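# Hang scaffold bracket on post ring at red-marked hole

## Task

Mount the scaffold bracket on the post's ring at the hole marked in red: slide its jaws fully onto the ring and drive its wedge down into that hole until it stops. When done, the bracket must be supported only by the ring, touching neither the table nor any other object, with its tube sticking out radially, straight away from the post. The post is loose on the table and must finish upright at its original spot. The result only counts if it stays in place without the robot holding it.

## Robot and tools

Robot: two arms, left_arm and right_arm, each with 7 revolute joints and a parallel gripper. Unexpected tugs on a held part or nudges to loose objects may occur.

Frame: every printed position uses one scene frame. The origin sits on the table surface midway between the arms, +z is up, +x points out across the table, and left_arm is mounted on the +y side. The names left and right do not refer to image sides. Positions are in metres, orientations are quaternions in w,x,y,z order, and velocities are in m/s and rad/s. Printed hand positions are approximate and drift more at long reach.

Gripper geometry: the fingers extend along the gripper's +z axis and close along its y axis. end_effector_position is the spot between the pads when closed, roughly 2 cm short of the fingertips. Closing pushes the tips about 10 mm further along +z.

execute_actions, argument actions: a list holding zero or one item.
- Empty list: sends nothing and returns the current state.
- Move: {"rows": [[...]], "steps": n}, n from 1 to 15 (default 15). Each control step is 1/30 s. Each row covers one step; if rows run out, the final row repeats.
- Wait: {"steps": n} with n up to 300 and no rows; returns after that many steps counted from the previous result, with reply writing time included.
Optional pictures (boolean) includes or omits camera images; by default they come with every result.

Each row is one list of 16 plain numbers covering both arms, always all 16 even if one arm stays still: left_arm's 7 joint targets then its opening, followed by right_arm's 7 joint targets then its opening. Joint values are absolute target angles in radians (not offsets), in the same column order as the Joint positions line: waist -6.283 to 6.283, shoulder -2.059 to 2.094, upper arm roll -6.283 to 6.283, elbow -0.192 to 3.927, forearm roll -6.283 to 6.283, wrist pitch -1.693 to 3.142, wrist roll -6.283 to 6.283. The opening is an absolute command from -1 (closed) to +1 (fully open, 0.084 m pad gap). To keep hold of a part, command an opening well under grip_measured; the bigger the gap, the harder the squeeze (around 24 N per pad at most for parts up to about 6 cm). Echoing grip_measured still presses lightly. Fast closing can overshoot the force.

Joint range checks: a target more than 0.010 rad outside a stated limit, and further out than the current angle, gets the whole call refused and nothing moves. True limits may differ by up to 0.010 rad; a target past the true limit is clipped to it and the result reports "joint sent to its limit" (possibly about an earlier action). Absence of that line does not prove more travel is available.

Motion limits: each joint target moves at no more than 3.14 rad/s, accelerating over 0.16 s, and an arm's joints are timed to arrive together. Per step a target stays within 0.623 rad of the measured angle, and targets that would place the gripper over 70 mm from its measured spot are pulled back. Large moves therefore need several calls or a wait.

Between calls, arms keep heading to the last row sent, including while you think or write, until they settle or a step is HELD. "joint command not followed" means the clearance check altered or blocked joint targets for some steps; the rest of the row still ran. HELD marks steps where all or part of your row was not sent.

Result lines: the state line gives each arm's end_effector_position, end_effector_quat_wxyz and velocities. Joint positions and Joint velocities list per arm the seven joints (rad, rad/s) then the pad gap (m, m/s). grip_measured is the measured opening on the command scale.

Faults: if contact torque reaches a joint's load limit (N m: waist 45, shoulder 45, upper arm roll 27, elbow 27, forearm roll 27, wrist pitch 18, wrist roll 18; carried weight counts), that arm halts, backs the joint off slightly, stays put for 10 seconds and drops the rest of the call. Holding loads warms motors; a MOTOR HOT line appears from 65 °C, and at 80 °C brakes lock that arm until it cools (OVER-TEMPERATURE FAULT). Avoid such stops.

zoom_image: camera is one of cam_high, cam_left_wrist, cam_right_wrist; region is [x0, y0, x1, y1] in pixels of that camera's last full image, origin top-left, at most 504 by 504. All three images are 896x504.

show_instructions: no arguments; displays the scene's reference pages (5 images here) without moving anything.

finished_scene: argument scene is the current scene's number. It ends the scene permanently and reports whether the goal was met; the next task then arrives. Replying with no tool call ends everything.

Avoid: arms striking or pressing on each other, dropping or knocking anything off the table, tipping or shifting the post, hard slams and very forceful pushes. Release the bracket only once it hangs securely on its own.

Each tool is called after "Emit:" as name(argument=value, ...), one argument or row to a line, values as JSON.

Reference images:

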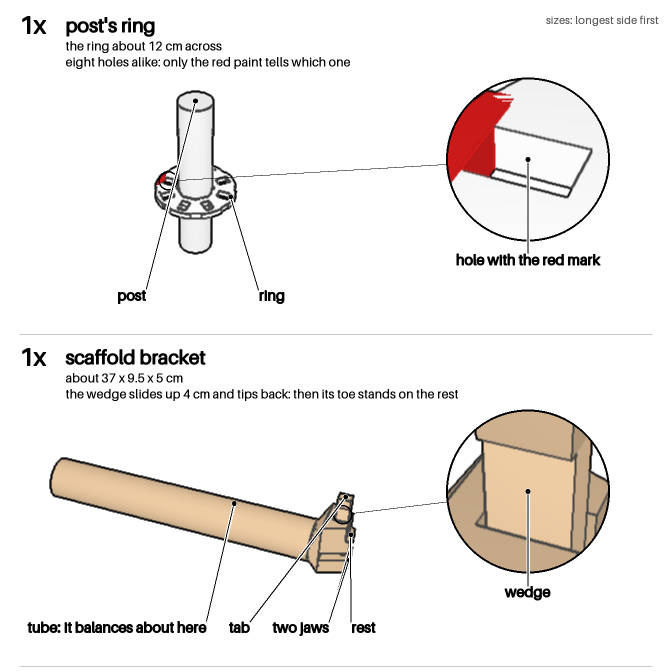

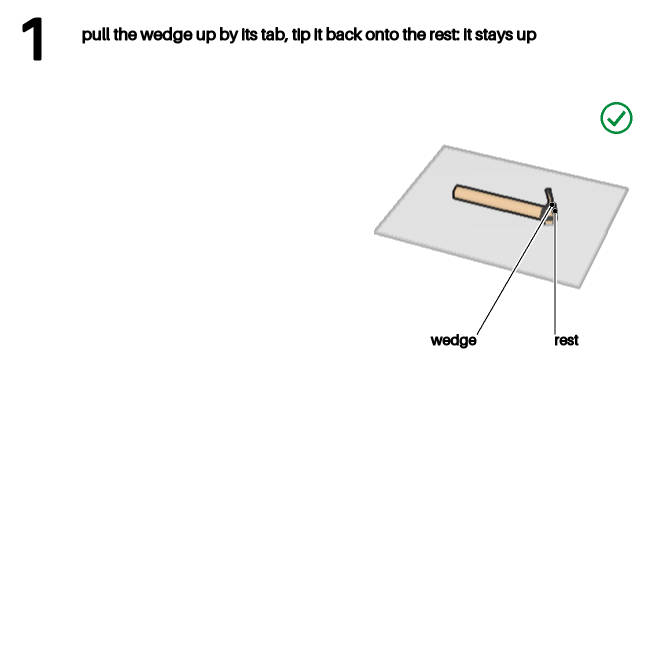

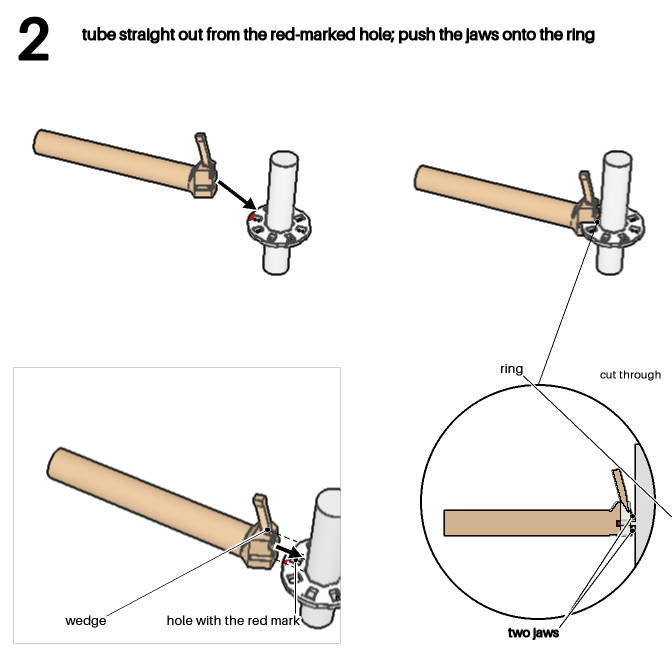

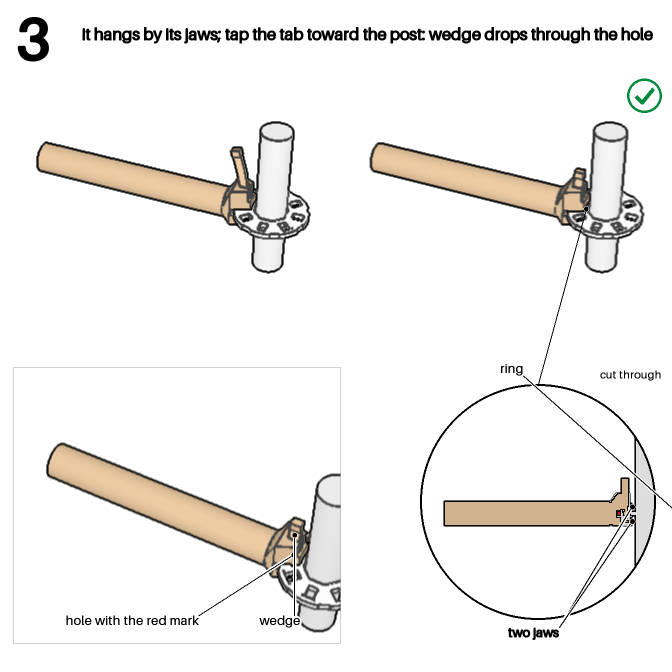

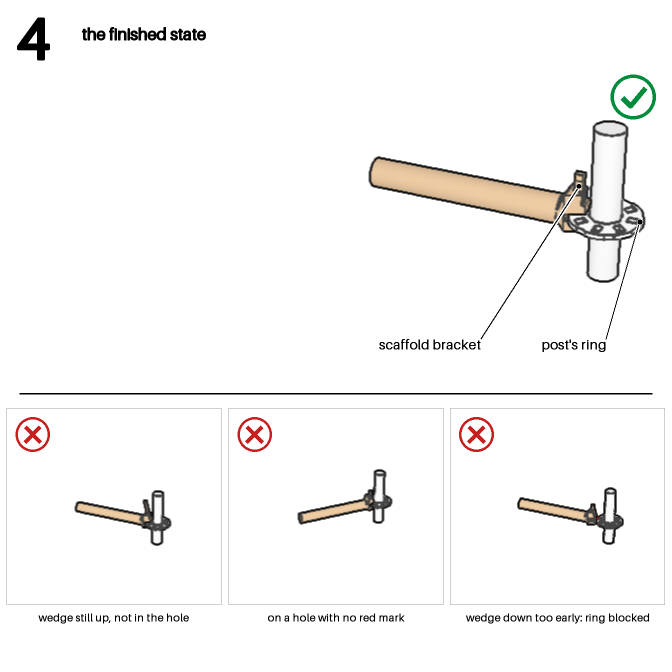

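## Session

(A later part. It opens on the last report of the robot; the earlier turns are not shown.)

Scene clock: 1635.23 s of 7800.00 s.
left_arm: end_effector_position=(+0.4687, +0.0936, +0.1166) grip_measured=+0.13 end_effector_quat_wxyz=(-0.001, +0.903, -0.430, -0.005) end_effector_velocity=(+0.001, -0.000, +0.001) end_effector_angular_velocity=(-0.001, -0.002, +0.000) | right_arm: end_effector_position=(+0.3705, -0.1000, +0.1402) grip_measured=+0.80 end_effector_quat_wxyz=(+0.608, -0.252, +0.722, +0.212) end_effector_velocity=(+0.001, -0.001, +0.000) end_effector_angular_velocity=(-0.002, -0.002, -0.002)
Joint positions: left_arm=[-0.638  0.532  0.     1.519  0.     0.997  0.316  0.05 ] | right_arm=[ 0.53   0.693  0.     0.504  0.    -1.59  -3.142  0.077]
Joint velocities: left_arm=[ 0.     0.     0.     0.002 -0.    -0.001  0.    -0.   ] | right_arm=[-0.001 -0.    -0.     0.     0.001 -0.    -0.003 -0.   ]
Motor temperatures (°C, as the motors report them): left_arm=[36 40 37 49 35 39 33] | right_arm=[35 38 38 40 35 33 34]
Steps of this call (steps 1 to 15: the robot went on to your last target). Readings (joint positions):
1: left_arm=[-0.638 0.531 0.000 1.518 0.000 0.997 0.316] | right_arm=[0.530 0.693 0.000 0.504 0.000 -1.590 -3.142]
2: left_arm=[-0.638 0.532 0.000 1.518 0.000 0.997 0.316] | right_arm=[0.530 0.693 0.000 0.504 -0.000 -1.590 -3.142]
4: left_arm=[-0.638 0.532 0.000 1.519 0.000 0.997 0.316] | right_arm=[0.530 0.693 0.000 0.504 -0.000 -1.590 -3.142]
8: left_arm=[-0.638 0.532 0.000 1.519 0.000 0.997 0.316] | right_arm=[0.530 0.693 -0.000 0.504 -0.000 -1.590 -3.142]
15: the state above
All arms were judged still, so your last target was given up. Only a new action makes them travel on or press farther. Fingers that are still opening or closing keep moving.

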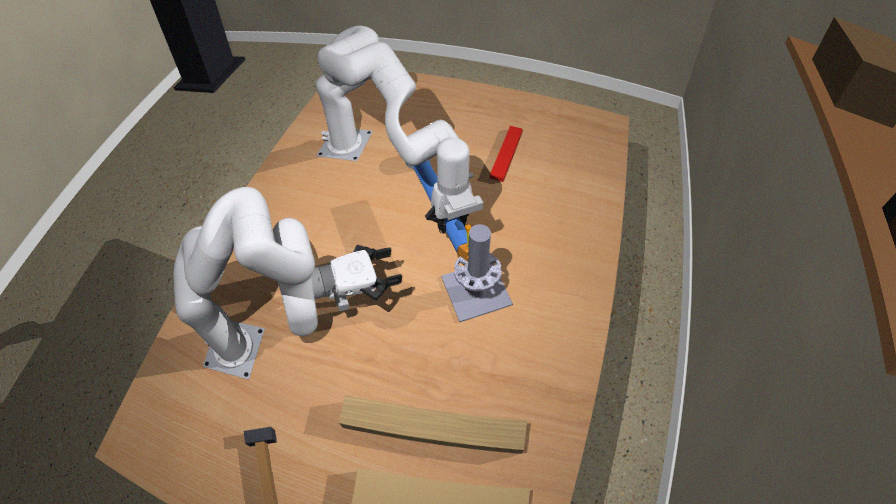

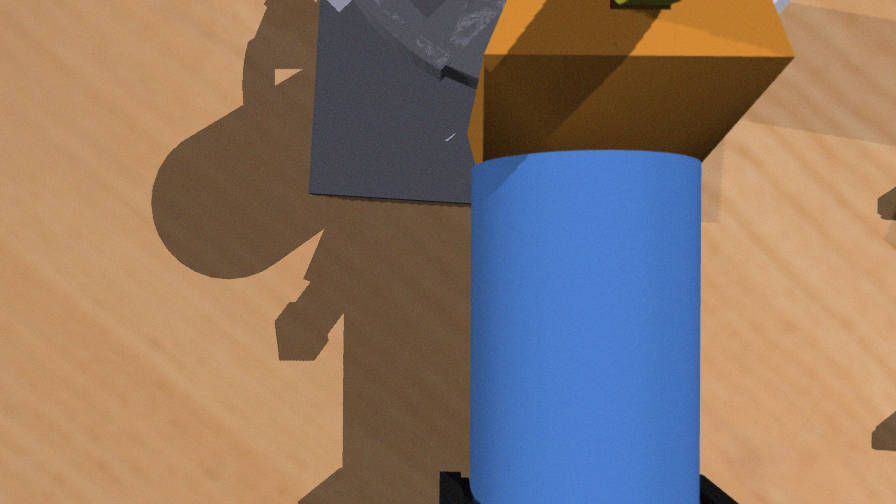

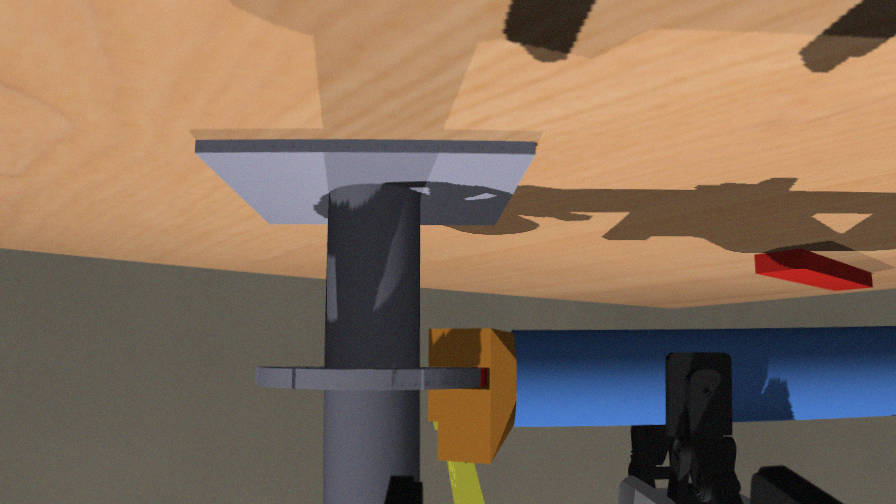

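Emit:
execute_actions(
  actions=[
    {"rows": [[-0.638,0.5300,0,1.5165,0,0.995,0.316,-0.5,0.53,0.6931,0,0.5036,0,-1.59,-3.1416,0.8],[-0.638,0.5305,0,1.516,0,0.994,0.316,-0.2,0.53,0.6931,0,0.5036,0,-1.59,-3.1416,0.8],[-0.638,0.531,0,1.5155,0,0.993,0.316,0.0,0.53,0.6931,0,0.5036,0,-1.59,-3.1416,0.8],[-0.638,0.5315,0,1.515,0,0.992,0.316,0.05,0.53,0.6931,0,0.5036,0,-1.59,-3.1416,0.8],[-0.638,0.532,0,1.5145,0,0.991,0.316,0.08,0.53,0.6931,0,0.5036,0,-1.59,-3.1416,0.8],[-0.638,0.532,0,1.5145,0,0.991,0.316,0.10,0.53,0.6931,0,0.5036,0,-1.59,-3.1416,0.8],[-0.638,0.532,0,1.5145,0,0.991,0.316,0.12,0.53,0.6931,0,0.5036,0,-1.59,-3.1416,0.8],[-0.638,0.532,0,1.5145,0,0.991,0.316,0.13,0.53,0.6931,0,0.5036,0,-1.59,-3.1416,0.8],[-0.638,0.532,0,1.5145,0,0.991,0.316,0.14,0.53,0.6931,0,0.5036,0,-1.59,-3.1416,0.8],[-0.638,0.532,0,1.5145,0,0.991,0.316,0.15,0.53,0.6931,0,0.5036,0,-1.59,-3.1416,0.8],[-0.638,0.532,0,1.5145,0,0.991,0.316,0.16,0.53,0.6931,0,0.5036,0,-1.59,-3.1416,0.8],[-0.638,0.532,0,1.5145,0,0.991,0.316,0.17,0.53,0.6931,0,0.5036,0,-1.59,-3.1416,0.8],[-0.638,0.532,0,1.5145,0,0.991,0.316,0.18,0.53,0.6931,0,0.5036,0,-1.59,-3.1416,0.8],[-0.638,0.532,0,1.5145,0,0.991,0.316,0.19,0.53,0.6931,0,0.5036,0,-1.59,-3.1416,0.8],[-0.638,0.532,0,1.5145,0,0.991,0.316,0.2,0.53,0.6931,0,0.5036,0,-1.59,-3.1416,0.8]], "steps": 15},
  ],
  pictures=false,
)

Emit:
execute_actions(
  actions=[
    {"steps": 20},
  ],
)

Scene clock: 1685.57 s of 7800.00 s.
left_arm: end_effector_position=(+0.4712, +0.0910, +0.1211) grip_measured=+0.18 end_effector_quat_wxyz=(+0.001, +0.902, -0.431, +0.003) end_effector_velocity=(-0.009, +0.014, -0.022) end_effector_angular_velocity=(+0.033, +0.043, +0.010) | right_arm: end_effector_position=(+0.3705, -0.1000, +0.1402) grip_measured=+0.80 end_effector_quat_wxyz=(+0.608, -0.252, +0.722, +0.212) end_effector_velocity=(+0.000, -0.000, -0.000) end_effector_angular_velocity=(-0.001, -0.001, -0.001)
Joint positions: left_arm=[-0.639  0.527 -0.001  1.521 -0.     0.989  0.316  0.052] | right_arm=[ 0.53   0.693  0.     0.504 -0.    -1.59  -3.142  0.077]
Joint velocities: left_arm=[ 0.004  0.015  0.007 -0.031  0.001  0.008  0.     0.013] | right_arm=[-0.     0.     0.    -0.     0.002 -0.    -0.002 -0.   ]
Motor temperatures (°C, as the motors report them): left_arm=[36 41 37 51 35 39 33] | right_arm=[35 38 38 40 35 33 34]
Steps of this call (steps 1 to 90: nothing new was sent; then 46.83 s passed at rest; steps 91 to 105: all 15 steps of this action). Readings (joint positions):
91: left_arm=[-0.638 0.532 -0.000 1.520 -0.000 0.996 0.316] | right_arm=[0.530 0.693 0.000 0.504 -0.000 -1.590 -3.142]
92: left_arm=[-0.638 0.531 -0.000 1.519 -0.000 0.995 0.316] | right_arm=[0.530 0.693 0.000 0.504 0.000 -1.590 -3.142]
94: left_arm=[-0.638 0.531 -0.000 1.518 -0.000 0.994 0.316] | right_arm=[0.530 0.693 0.000 0.504 0.000 -1.590 -3.142]
98: left_arm=[-0.638 0.531 -0.001 1.516 -0.000 0.991 0.316] | right_arm=[0.530 0.693 0.000 0.504 0.000 -1.590 -3.142]
105: the state above

Scene clock: 1686.23 s of 7800.00 s.
left_arm: end_effector_position=(+0.4685, +0.0938, +0.1152) grip_measured=+0.19 end_effector_quat_wxyz=(-0.001, +0.903, -0.430, -0.004) end_effector_velocity=(-0.000, -0.000, -0.000) end_effector_angular_velocity=(+0.000, +0.000, +0.000) | right_arm: end_effector_position=(+0.3705, -0.1000, +0.1402) grip_measured=+0.80 end_effector_quat_wxyz=(+0.608, -0.252, +0.722, +0.212) end_effector_velocity=(+0.000, -0.000, -0.000) end_effector_angular_velocity=(-0.001, -0.001, -0.000)
Joint positions: left_arm=[-0.638  0.532 -0.     1.515 -0.     0.991  0.316  0.052] | right_arm=[ 0.53   0.693 -0.     0.504  0.    -1.59  -3.142  0.077]
Joint velocities: left_arm=[-0.001  0.     0.     0.    -0.     0.    -0.    -0.   ] | right_arm=[-0.     0.    -0.001  0.    -0.001 -0.    -0.001  0.   ]
Motor temperatures (°C, as the motors report them): left_arm=[36 41 37 51 35 39 33] | right_arm=[35 38 38 40 35 33 34]
Steps of this call (steps 1 to 15: the robot went on to your last target; steps 16 to 20: nothing new was sent). Readings (joint positions):
1: left_arm=[-0.638 0.528 -0.001 1.520 -0.000 0.989 0.316] | right_arm=[0.530 0.693 0.000 0.504 0.000 -1.590 -3.142]
2: left_arm=[-0.638 0.529 -0.000 1.518 -0.000 0.990 0.316] | right_arm=[0.530 0.693 0.000 0.504 0.000 -1.590 -3.142]
4: left_arm=[-0.638 0.530 -0.000 1.516 -0.000 0.990 0.316] | right_arm=[0.530 0.693 0.000 0.504 0.000 -1.590 -3.142]
8: left_arm=[-0.638 0.531 -0.000 1.515 -0.000 0.991 0.316] | right_arm=[0.530 0.693 0.000 0.504 -0.000 -1.590 -3.142]
20: the state above
All arms were judged still, so your last target was given up. Only a new action makes them travel on or press farther. Fingers that are still opening or closing keep moving.

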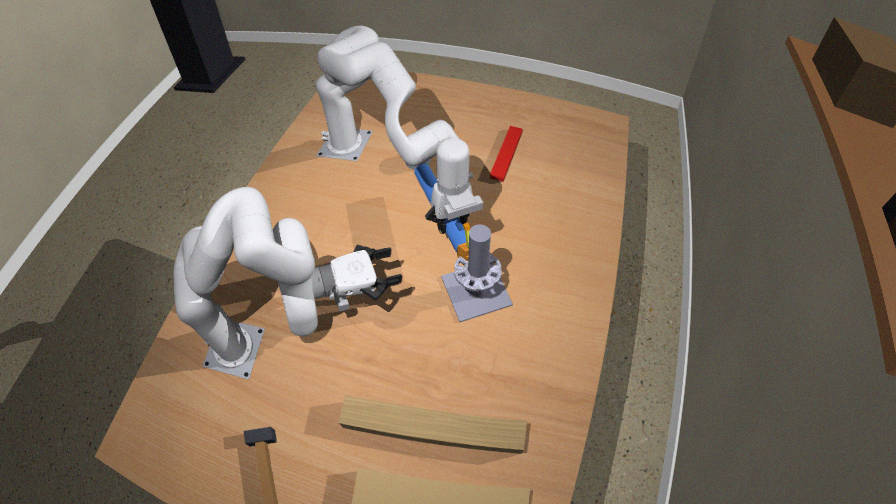

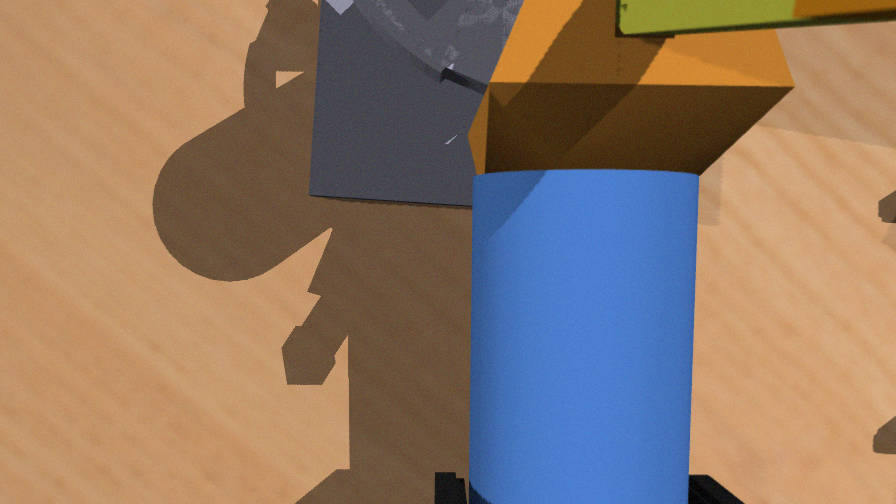

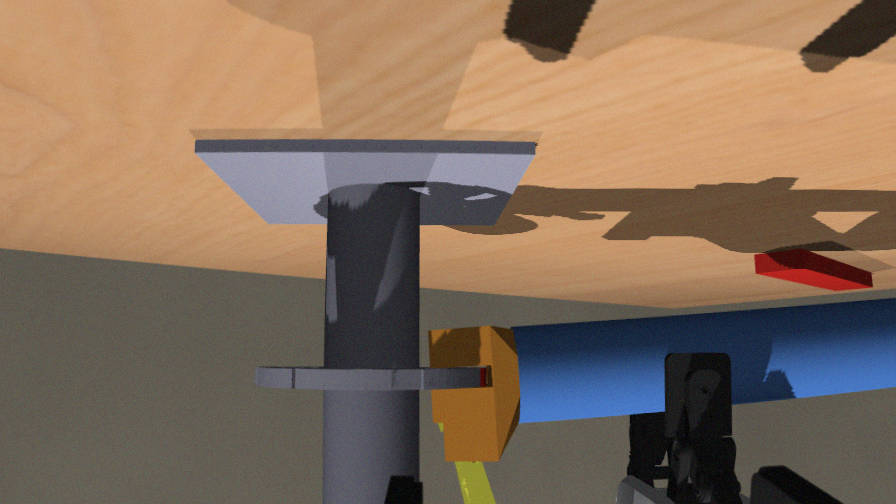

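Emit:
zoom_image(
  camera="cam_right_wrist",
  region=[400, 320, 600, 504],
)

Region (400, 320, 600, 504) of cam_right_wrist's 896x504 image, scaled by 2.520, with more detail than that image has; it fills the top 464 rows of this view, and the rest is white.

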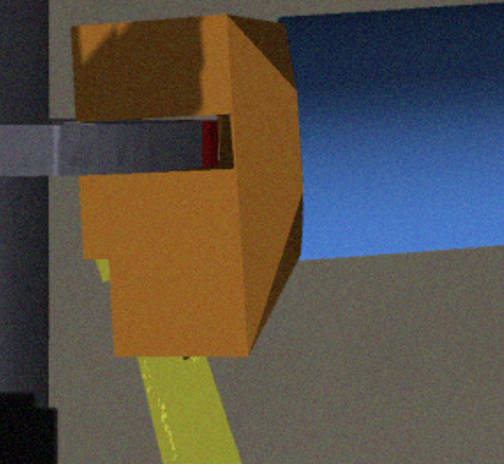

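Emit:
execute_actions(
  actions=[
    {"rows": [[-0.638,0.532,0,1.5145,0,0.991,0.316,0.4,0.53,0.6931,0,0.5036,0,-1.59,-3.1416,0.8],[-0.638,0.532,0,1.5145,0,0.991,0.316,0.6,0.53,0.6931,0,0.5036,0,-1.59,-3.1416,0.8],[-0.638,0.532,0,1.5145,0,0.991,0.316,0.7,0.53,0.6931,0,0.5036,0,-1.59,-3.1416,0.8],[-0.638,0.532,0,1.5145,0,0.991,0.316,0.7,0.53,0.6931,0,0.5036,0,-1.59,-3.1416,0.8],[-0.638,0.526,0,1.520,0,1.0016,0.316,0.7,0.53,0.6931,0,0.5036,0,-1.59,-3.1416,0.8],[-0.638,0.520,0,1.5254,0,1.0123,0.316,0.7,0.53,0.6931,0,0.5036,0,-1.59,-3.1416,0.8],[-0.638,0.514,0,1.5308,0,1.0229,0.316,0.7,0.53,0.6931,0,0.5036,0,-1.59,-3.1416,0.8],[-0.638,0.508,0,1.5362,0,1.0336,0.316,0.7,0.53,0.6931,0,0.5036,0,-1.59,-3.1416,0.8],[-0.638,0.502,0,1.5417,0,1.0442,0.316,0.7,0.53,0.6931,0,0.5036,0,-1.59,-3.1416,0.8],[-0.638,0.496,0,1.5471,0,1.0549,0.316,0.7,0.53,0.6931,0,0.5036,0,-1.59,-3.1416,0.8],[-0.638,0.490,0,1.5526,0,1.0655,0.316,0.7,0.53,0.6931,0,0.5036,0,-1.59,-3.1416,0.8],[-0.638,0.484,0,1.558,0,1.0762,0.316,0.7,0.53,0.6931,0,0.5036,0,-1.59,-3.1416,0.8],[-0.638,0.478,0,1.5634,0,1.0868,0.316,0.7,0.53,0.6931,0,0.5036,0,-1.59,-3.1416,0.8],[-0.638,0.472,0,1.5689,0,1.0975,0.316,0.7,0.53,0.6931,0,0.5036,0,-1.59,-3.1416,0.8],[-0.638,0.4662,0,1.5743,0,1.1081,0.316,0.7,0.53,0.6931,0,0.5036,0,-1.59,-3.1416,0.8]], "steps": 15},
  ],
  pictures=false,
)

Emit:
execute_actions(
  actions=[
    {"rows": [[-0.638,0.4662,0,1.5743,0,1.1081,0.316,0.7,0.53,0.6931,0,0.5036,0,-1.59,-3.1416,0.8],[-0.638,0.4662,0,1.5743,0,1.1081,0.316,0.7,0.53,0.6931,0,0.5036,0,-1.59,-3.1416,0.8],[-0.6397,0.4571,0,1.5664,0,1.0861,0.3143,0.6,0.53,0.6931,0,0.5036,0,-1.59,-3.1416,0.8],[-0.6413,0.4481,0,1.5584,0,1.0642,0.3127,0.4,0.53,0.6931,0,0.5036,0,-1.59,-3.1416,0.8],[-0.643,0.439,0,1.5505,0,1.0422,0.311,0.2,0.53,0.6931,0,0.5036,0,-1.59,-3.1416,0.8],[-0.6447,0.43,0,1.5425,0,1.0203,0.3093,0.0,0.53,0.6931,0,0.5036,0,-1.59,-3.1416,0.8],[-0.6463,0.4209,0,1.5346,0,0.9983,0.3077,-0.2,0.53,0.6931,0,0.5036,0,-1.59,-3.1416,0.8],[-0.648,0.4118,0,1.5266,0,0.9763,0.306,-0.4,0.53,0.6931,0,0.5036,0,-1.59,-3.1416,0.8],[-0.6497,0.4028,0,1.5187,0,0.9544,0.3043,-0.6,0.53,0.6931,0,0.5036,0,-1.59,-3.1416,0.8],[-0.6514,0.3937,0,1.5107,0,0.9324,0.3026,-0.8,0.53,0.6931,0,0.5036,0,-1.59,-3.1416,0.8],[-0.653,0.3846,0,1.5028,0,0.9104,0.301,-1,0.53,0.6931,0,0.5036,0,-1.59,-3.1416,0.8],[-0.6547,0.3756,0,1.4948,0,0.8885,0.2993,-1,0.53,0.6931,0,0.5036,0,-1.59,-3.1416,0.8],[-0.6564,0.3665,0,1.4869,0,0.8665,0.2976,-1,0.53,0.6931,0,0.5036,0,-1.59,-3.1416,0.8],[-0.658,0.3575,0,1.4789,0,0.8446,0.296,-1,0.53,0.6931,0,0.5036,0,-1.59,-3.1416,0.8],[-0.6597,0.3484,0,1.471,0,0.8226,0.2943,-1,0.53,0.6931,0,0.5036,0,-1.59,-3.1416,0.8]], "steps": 15},
  ],
  pictures=false,
)

Emit:
execute_actions(
  actions=[
    {"steps": 25},
  ],
)

Scene clock: 1743.67 s of 7800.00 s.
left_arm: end_effector_position=(+0.4694, +0.0932, +0.1547) grip_measured=+0.70 end_effector_quat_wxyz=(-0.000, +0.903, -0.431, -0.000) end_effector_velocity=(-0.005, +0.003, +0.143) end_effector_angular_velocity=(-0.008, -0.011, +0.000) | right_arm: end_effector_position=(+0.3705, -0.1000, +0.1402) grip_measured=+0.80 end_effector_quat_wxyz=(+0.608, -0.252, +0.722, +0.212) end_effector_velocity=(-0.000, +0.001, +0.000) end_effector_angular_velocity=(+0.001, +0.000, +0.002)
Joint positions: left_arm=[-0.638  0.485 -0.     1.557  0.     1.073  0.316  0.073] | right_arm=[ 0.53   0.693 -0.     0.504 -0.    -1.59  -3.142  0.077]
Joint velocities: left_arm=[-0.    -0.173  0.     0.154 -0.     0.313  0.    -0.   ] | right_arm=[ 0.    -0.     0.    -0.    -0.001 -0.     0.     0.   ]
Motor temperatures (°C, as the motors report them): left_arm=[36 40 37 47 35 38 33] | right_arm=[35 38 38 40 35 33 34]
Steps of this call (steps 1 to 90: nothing new was sent; then 53.93 s passed at rest; steps 91 to 105: all 15 steps of this action). Readings (joint positions):
91: left_arm=[-0.638 0.532 -0.000 1.514 0.000 0.991 0.316] | right_arm=[0.530 0.693 0.000 0.504 -0.000 -1.590 -3.142]
92: left_arm=[-0.638 0.532 -0.000 1.514 -0.000 0.991 0.316] | right_arm=[0.530 0.693 0.000 0.504 -0.000 -1.590 -3.142]
94: left_arm=[-0.638 0.532 0.000 1.514 -0.000 0.991 0.316] | right_arm=[0.530 0.693 -0.000 0.504 -0.000 -1.590 -3.142]
98: left_arm=[-0.638 0.525 0.000 1.520 -0.000 1.006 0.316] | right_arm=[0.530 0.693 -0.000 0.504 0.000 -1.590 -3.142]
105: the state above

Scene clock: 1744.17 s of 7800.00 s.
left_arm: end_effector_position=(+0.4903, +0.0676, +0.2107) grip_measured=-1.00 end_effector_quat_wxyz=(+0.016, +0.897, -0.428, +0.108) end_effector_velocity=(+0.059, -0.074, +0.141) end_effector_angular_velocity=(-0.386, -0.559, +0.003) | right_arm: end_effector_position=(+0.3705, -0.1000, +0.1402) grip_measured=+0.80 end_effector_quat_wxyz=(+0.608, -0.252, +0.722, +0.212) end_effector_velocity=(+0.000, -0.000, -0.000) end_effector_angular_velocity=(+0.000, +0.001, -0.001)
Joint positions: left_arm=[-0.654  0.38  -0.     1.499 -0.     0.9    0.3    0.   ] | right_arm=[ 0.53   0.693  0.     0.504 -0.    -1.59  -3.142  0.077]
Joint velocities: left_arm=[-0.047 -0.268  0.002 -0.235  0.    -0.646 -0.049  0.   ] | right_arm=[-0.     0.    -0.    -0.     0.    -0.     0.001 -0.   ]
Motor temperatures (°C, as the motors report them): left_arm=[36 40 37 47 35 38 33] | right_arm=[35 38 38 40 35 33 34]
Steps of this call (steps 1 to 15: all 15 steps of this action). Readings (joint positions):
1: left_arm=[-0.638 0.479 -0.000 1.563 0.000 1.084 0.316] | right_arm=[0.530 0.693 -0.000 0.504 0.000 -1.590 -3.142]
2: left_arm=[-0.638 0.474 -0.000 1.567 0.000 1.092 0.316] | right_arm=[0.530 0.693 -0.000 0.504 -0.000 -1.590 -3.142]
4: left_arm=[-0.638 0.467 0.000 1.571 0.000 1.096 0.316] | right_arm=[0.530 0.693 0.000 0.504 0.000 -1.590 -3.142]
8: left_arm=[-0.642 0.443 0.000 1.550 0.000 1.045 0.311] | right_arm=[0.530 0.693 -0.000 0.504 0.000 -1.590 -3.142]
15: the state above

Scene clock: 1745.00 s of 7800.00 s.
left_arm: end_effector_position=(+0.4969, +0.0589, +0.2281) grip_measured=-1.00 end_effector_quat_wxyz=(+0.022, +0.892, -0.426, +0.148) end_effector_velocity=(-0.000, -0.000, +0.000) end_effector_angular_velocity=(-0.001, -0.000, -0.001) | right_arm: end_effector_position=(+0.3705, -0.1000, +0.1402) grip_measured=+0.80 end_effector_quat_wxyz=(+0.608, -0.252, +0.722, +0.212) end_effector_velocity=(+0.000, -0.000, -0.000) end_effector_angular_velocity=(-0.000, -0.000, -0.001)
Joint positions: left_arm=[-0.66   0.348  0.     1.471 -0.     0.823  0.294  0.   ] | right_arm=[ 0.53   0.693  0.     0.504  0.    -1.59  -3.142  0.077]
Joint velocities: left_arm=[ 0.    -0.    -0.001  0.     0.    -0.    -0.     0.   ] | right_arm=[-0.     0.    -0.001 -0.     0.     0.     0.    -0.   ]
Motor temperatures (°C, as the motors report them): left_arm=[36 40 37 47 35 38 33] | right_arm=[35 38 38 40 35 33 34]
Steps of this call (steps 1 to 25: the robot went on to your last target). Readings (joint positions):
1: left_arm=[-0.656 0.371 -0.000 1.491 -0.000 0.878 0.299] | right_arm=[0.530 0.693 0.000 0.504 0.000 -1.590 -3.142]
2: left_arm=[-0.657 0.363 -0.000 1.485 0.000 0.860 0.297] | right_arm=[0.530 0.693 -0.000 0.504 -0.000 -1.590 -3.142]
4: left_arm=[-0.659 0.354 -0.000 1.478 -0.000 0.840 0.296] | right_arm=[0.530 0.693 0.000 0.504 0.000 -1.590 -3.142]
8: left_arm=[-0.659 0.350 0.000 1.472 -0.000 0.827 0.295] | right_arm=[0.530 0.693 -0.000 0.504 -0.000 -1.590 -3.142]
25: the state above

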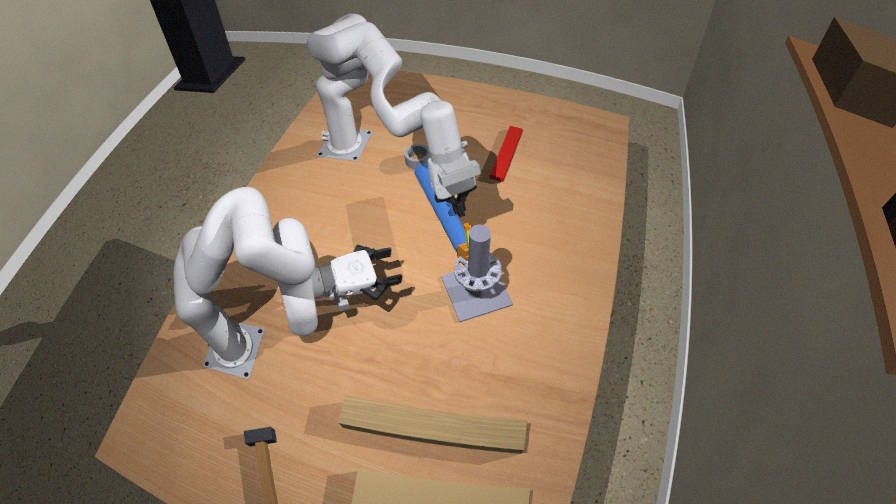

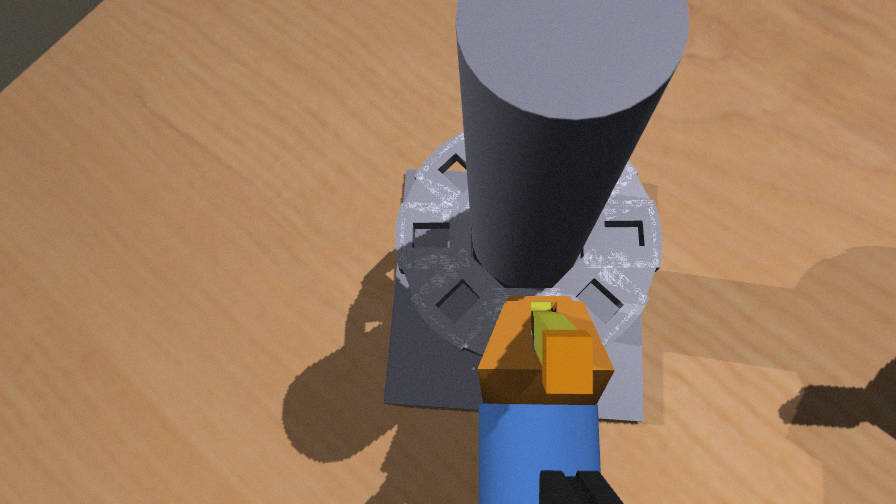

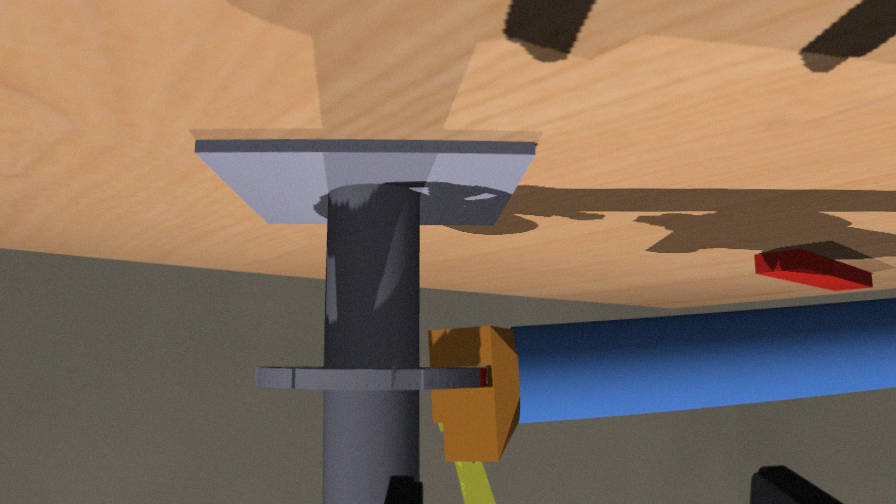

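Emit:
execute_actions(
  actions=[],
)

Scene clock: 1769.40 s of 7800.00 s.
left_arm: end_effector_position=(+0.4969, +0.0589, +0.2281) grip_measured=-1.00 end_effector_quat_wxyz=(+0.022, +0.892, -0.426, +0.148) end_effector_velocity=(+0.000, -0.000, +0.001) end_effector_angular_velocity=(-0.001, -0.001, -0.000) | right_arm: end_effector_position=(+0.3705, -0.1000, +0.1402) grip_measured=+0.80 end_effector_quat_wxyz=(+0.608, -0.252, +0.722, +0.212) end_effector_velocity=(-0.000, +0.000, +0.000) end_effector_angular_velocity=(+0.001, -0.000, -0.000)
Joint positions: left_arm=[-0.66   0.348  0.     1.471 -0.     0.823  0.294  0.   ] | right_arm=[ 0.53   0.693  0.     0.504 -0.    -1.59  -3.142  0.077]
Joint velocities: left_arm=[-0.     0.     0.     0.001 -0.     0.     0.     0.   ] | right_arm=[-0.    -0.001  0.001 -0.     0.    -0.     0.    -0.   ]
Motor temperatures (°C, as the motors report them): left_arm=[36 39 37 47 35 38 33] | right_arm=[35 38 38 40 35 33 34]
Steps of this call (steps 1 to 15: the robot went on to your last target; steps 16 to 90: nothing new was sent; then 21.40 s passed at rest). Readings (joint positions):
1: left_arm=[-0.660 0.348 0.000 1.471 -0.000 0.823 0.294] | right_arm=[0.530 0.693 -0.000 0.504 -0.000 -1.590 -3.142]
2: left_arm=[-0.660 0.348 0.000 1.471 -0.000 0.823 0.294] | right_arm=[0.530 0.693 0.000 0.504 -0.000 -1.590 -3.142]
4: left_arm=[-0.660 0.348 0.000 1.471 -0.000 0.823 0.294] | right_arm=[0.530 0.693 0.000 0.504 0.000 -1.590 -3.142]
8: left_arm=[-0.660 0.348 0.000 1.471 0.000 0.823 0.294] | right_arm=[0.530 0.693 0.000 0.504 0.000 -1.590 -3.142]
90: the state above
All arms were judged still, so your last target was given up. Only a new action makes them travel on or press farther. Fingers that are still opening or closing keep moving.

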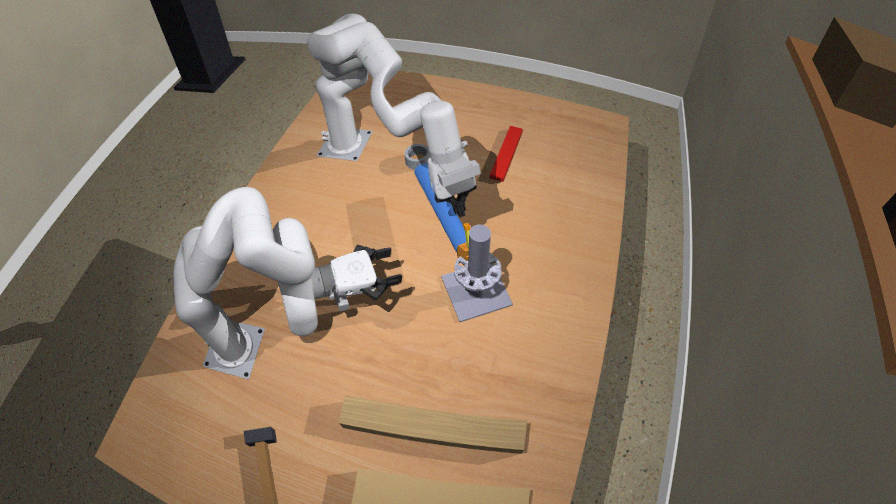

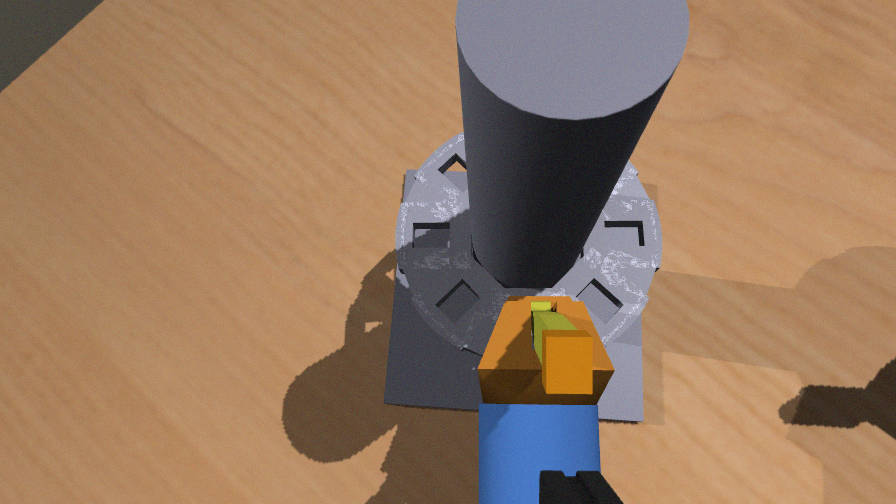

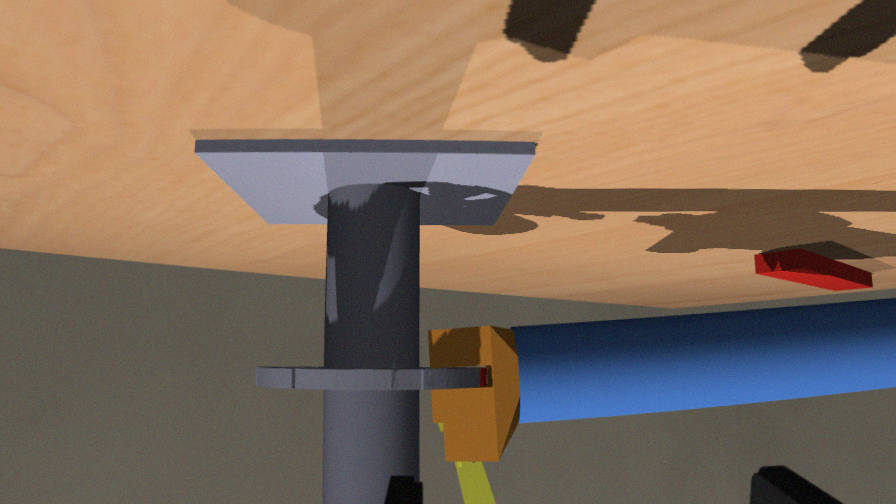

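Emit:
execute_actions(
  actions=[
    {"rows": [[-0.6600,0.3510,0,1.4746,0,0.8236,0.2940,-1,0.53,0.6931,0,0.5036,0,-1.59,-3.1416,0.8],[-0.6605,0.3549,0,1.4800,0,0.8251,0.2935,-1,0.53,0.6931,0,0.5036,0,-1.59,-3.1416,0.8],[-0.6611,0.3600,0,1.4872,0,0.8272,0.2929,-1,0.53,0.6931,0,0.5036,0,-1.59,-3.1416,0.8],[-0.6619,0.3665,0,1.4962,0,0.8297,0.2921,-1,0.53,0.6931,0,0.5036,0,-1.59,-3.1416,0.8],[-0.6627,0.3729,0,1.5052,0,0.8322,0.2913,-1,0.53,0.6931,0,0.5036,0,-1.59,-3.1416,0.8],[-0.6635,0.3794,0,1.5142,0,0.8347,0.2905,-1,0.53,0.6931,0,0.5036,0,-1.59,-3.1416,0.8],[-0.6643,0.3859,0,1.5231,0,0.8373,0.2897,-1,0.53,0.6931,0,0.5036,0,-1.59,-3.1416,0.8],[-0.6649,0.3910,0,1.5303,0,0.8393,0.2891,-1,0.53,0.6931,0,0.5036,0,-1.59,-3.1416,0.8],[-0.6655,0.3962,0,1.5375,0,0.8413,0.2885,-1,0.53,0.6931,0,0.5036,0,-1.59,-3.1416,0.8],[-0.6660,0.4001,0,1.5429,0,0.8428,0.2880,-1,0.53,0.6931,0,0.5036,0,-1.59,-3.1416,0.8],[-0.6663,0.4027,0,1.5465,0,0.8439,0.2877,-1,0.53,0.6931,0,0.5036,0,-1.59,-3.1416,0.8],[-0.6666,0.4046,0,1.5492,0,0.8446,0.2874,-1,0.53,0.6931,0,0.5036,0,-1.59,-3.1416,0.8],[-0.6667,0.4059,0,1.5510,0,0.8451,0.2873,-1,0.53,0.6931,0,0.5036,0,-1.59,-3.1416,0.8],[-0.6668,0.4065,0,1.5519,0,0.8454,0.2872,-1,0.53,0.6931,0,0.5036,0,-1.59,-3.1416,0.8]], "steps": 15},
  ],
)

Scene clock: 1804.73 s of 7800.00 s.
left_arm: end_effector_position=(+0.5069, +0.0468, +0.2267) grip_measured=-1.00 end_effector_quat_wxyz=(+0.023, +0.892, -0.426, +0.147) end_effector_velocity=(+0.009, -0.012, -0.001) end_effector_angular_velocity=(-0.002, +0.001, +0.001) | right_arm: end_effector_position=(+0.3705, -0.1000, +0.1402) grip_measured=+0.80 end_effector_quat_wxyz=(+0.608, -0.252, +0.722, +0.212) end_effector_velocity=(+0.000, -0.000, +0.000) end_effector_angular_velocity=(-0.002, -0.001, -0.000)
Joint positions: left_arm=[-0.666  0.402 -0.     1.546 -0.     0.844  0.288  0.   ] | right_arm=[ 0.53   0.693 -0.     0.504  0.    -1.59  -3.142  0.077]
Joint velocities: left_arm=[-0.007  0.051  0.     0.073 -0.     0.021 -0.008  0.   ] | right_arm=[-0.    -0.    -0.001 -0.     0.     0.    -0.002 -0.   ]
Motor temperatures (°C, as the motors report them): left_arm=[36 39 37 47 35 38 33] | right_arm=[35 38 38 40 35 33 34]
Steps of this call (steps 1 to 90: nothing new was sent; then 31.83 s passed at rest; steps 91 to 105: all 15 steps of this action). Readings (joint positions):
91: left_arm=[-0.660 0.348 0.000 1.471 0.000 0.823 0.294] | right_arm=[0.530 0.693 0.000 0.504 0.000 -1.590 -3.142]
92: left_arm=[-0.660 0.349 0.000 1.472 -0.000 0.823 0.294] | right_arm=[0.530 0.693 0.000 0.504 0.000 -1.590 -3.142]
94: left_arm=[-0.660 0.353 0.000 1.478 0.000 0.825 0.294] | right_arm=[0.530 0.693 -0.000 0.504 0.000 -1.590 -3.142]
98: left_arm=[-0.663 0.373 0.000 1.505 0.000 0.832 0.291] | right_arm=[0.530 0.693 0.000 0.504 -0.000 -1.590 -3.142]
105: the state above

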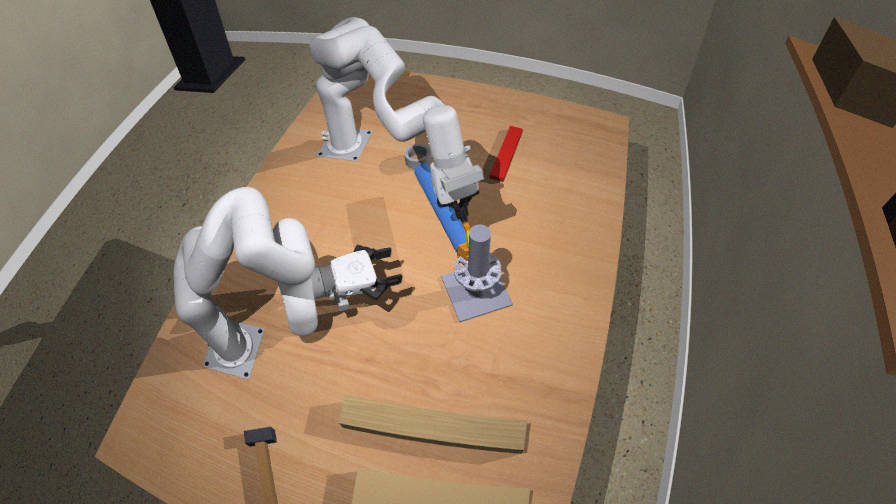

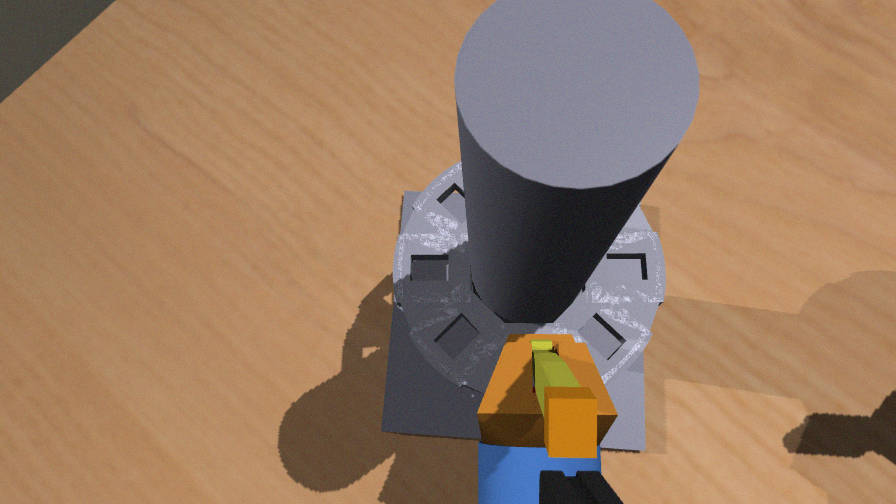

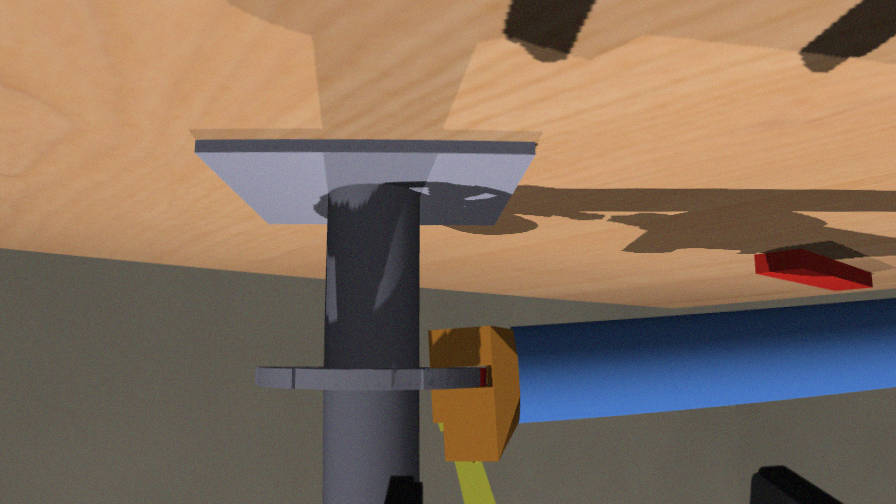

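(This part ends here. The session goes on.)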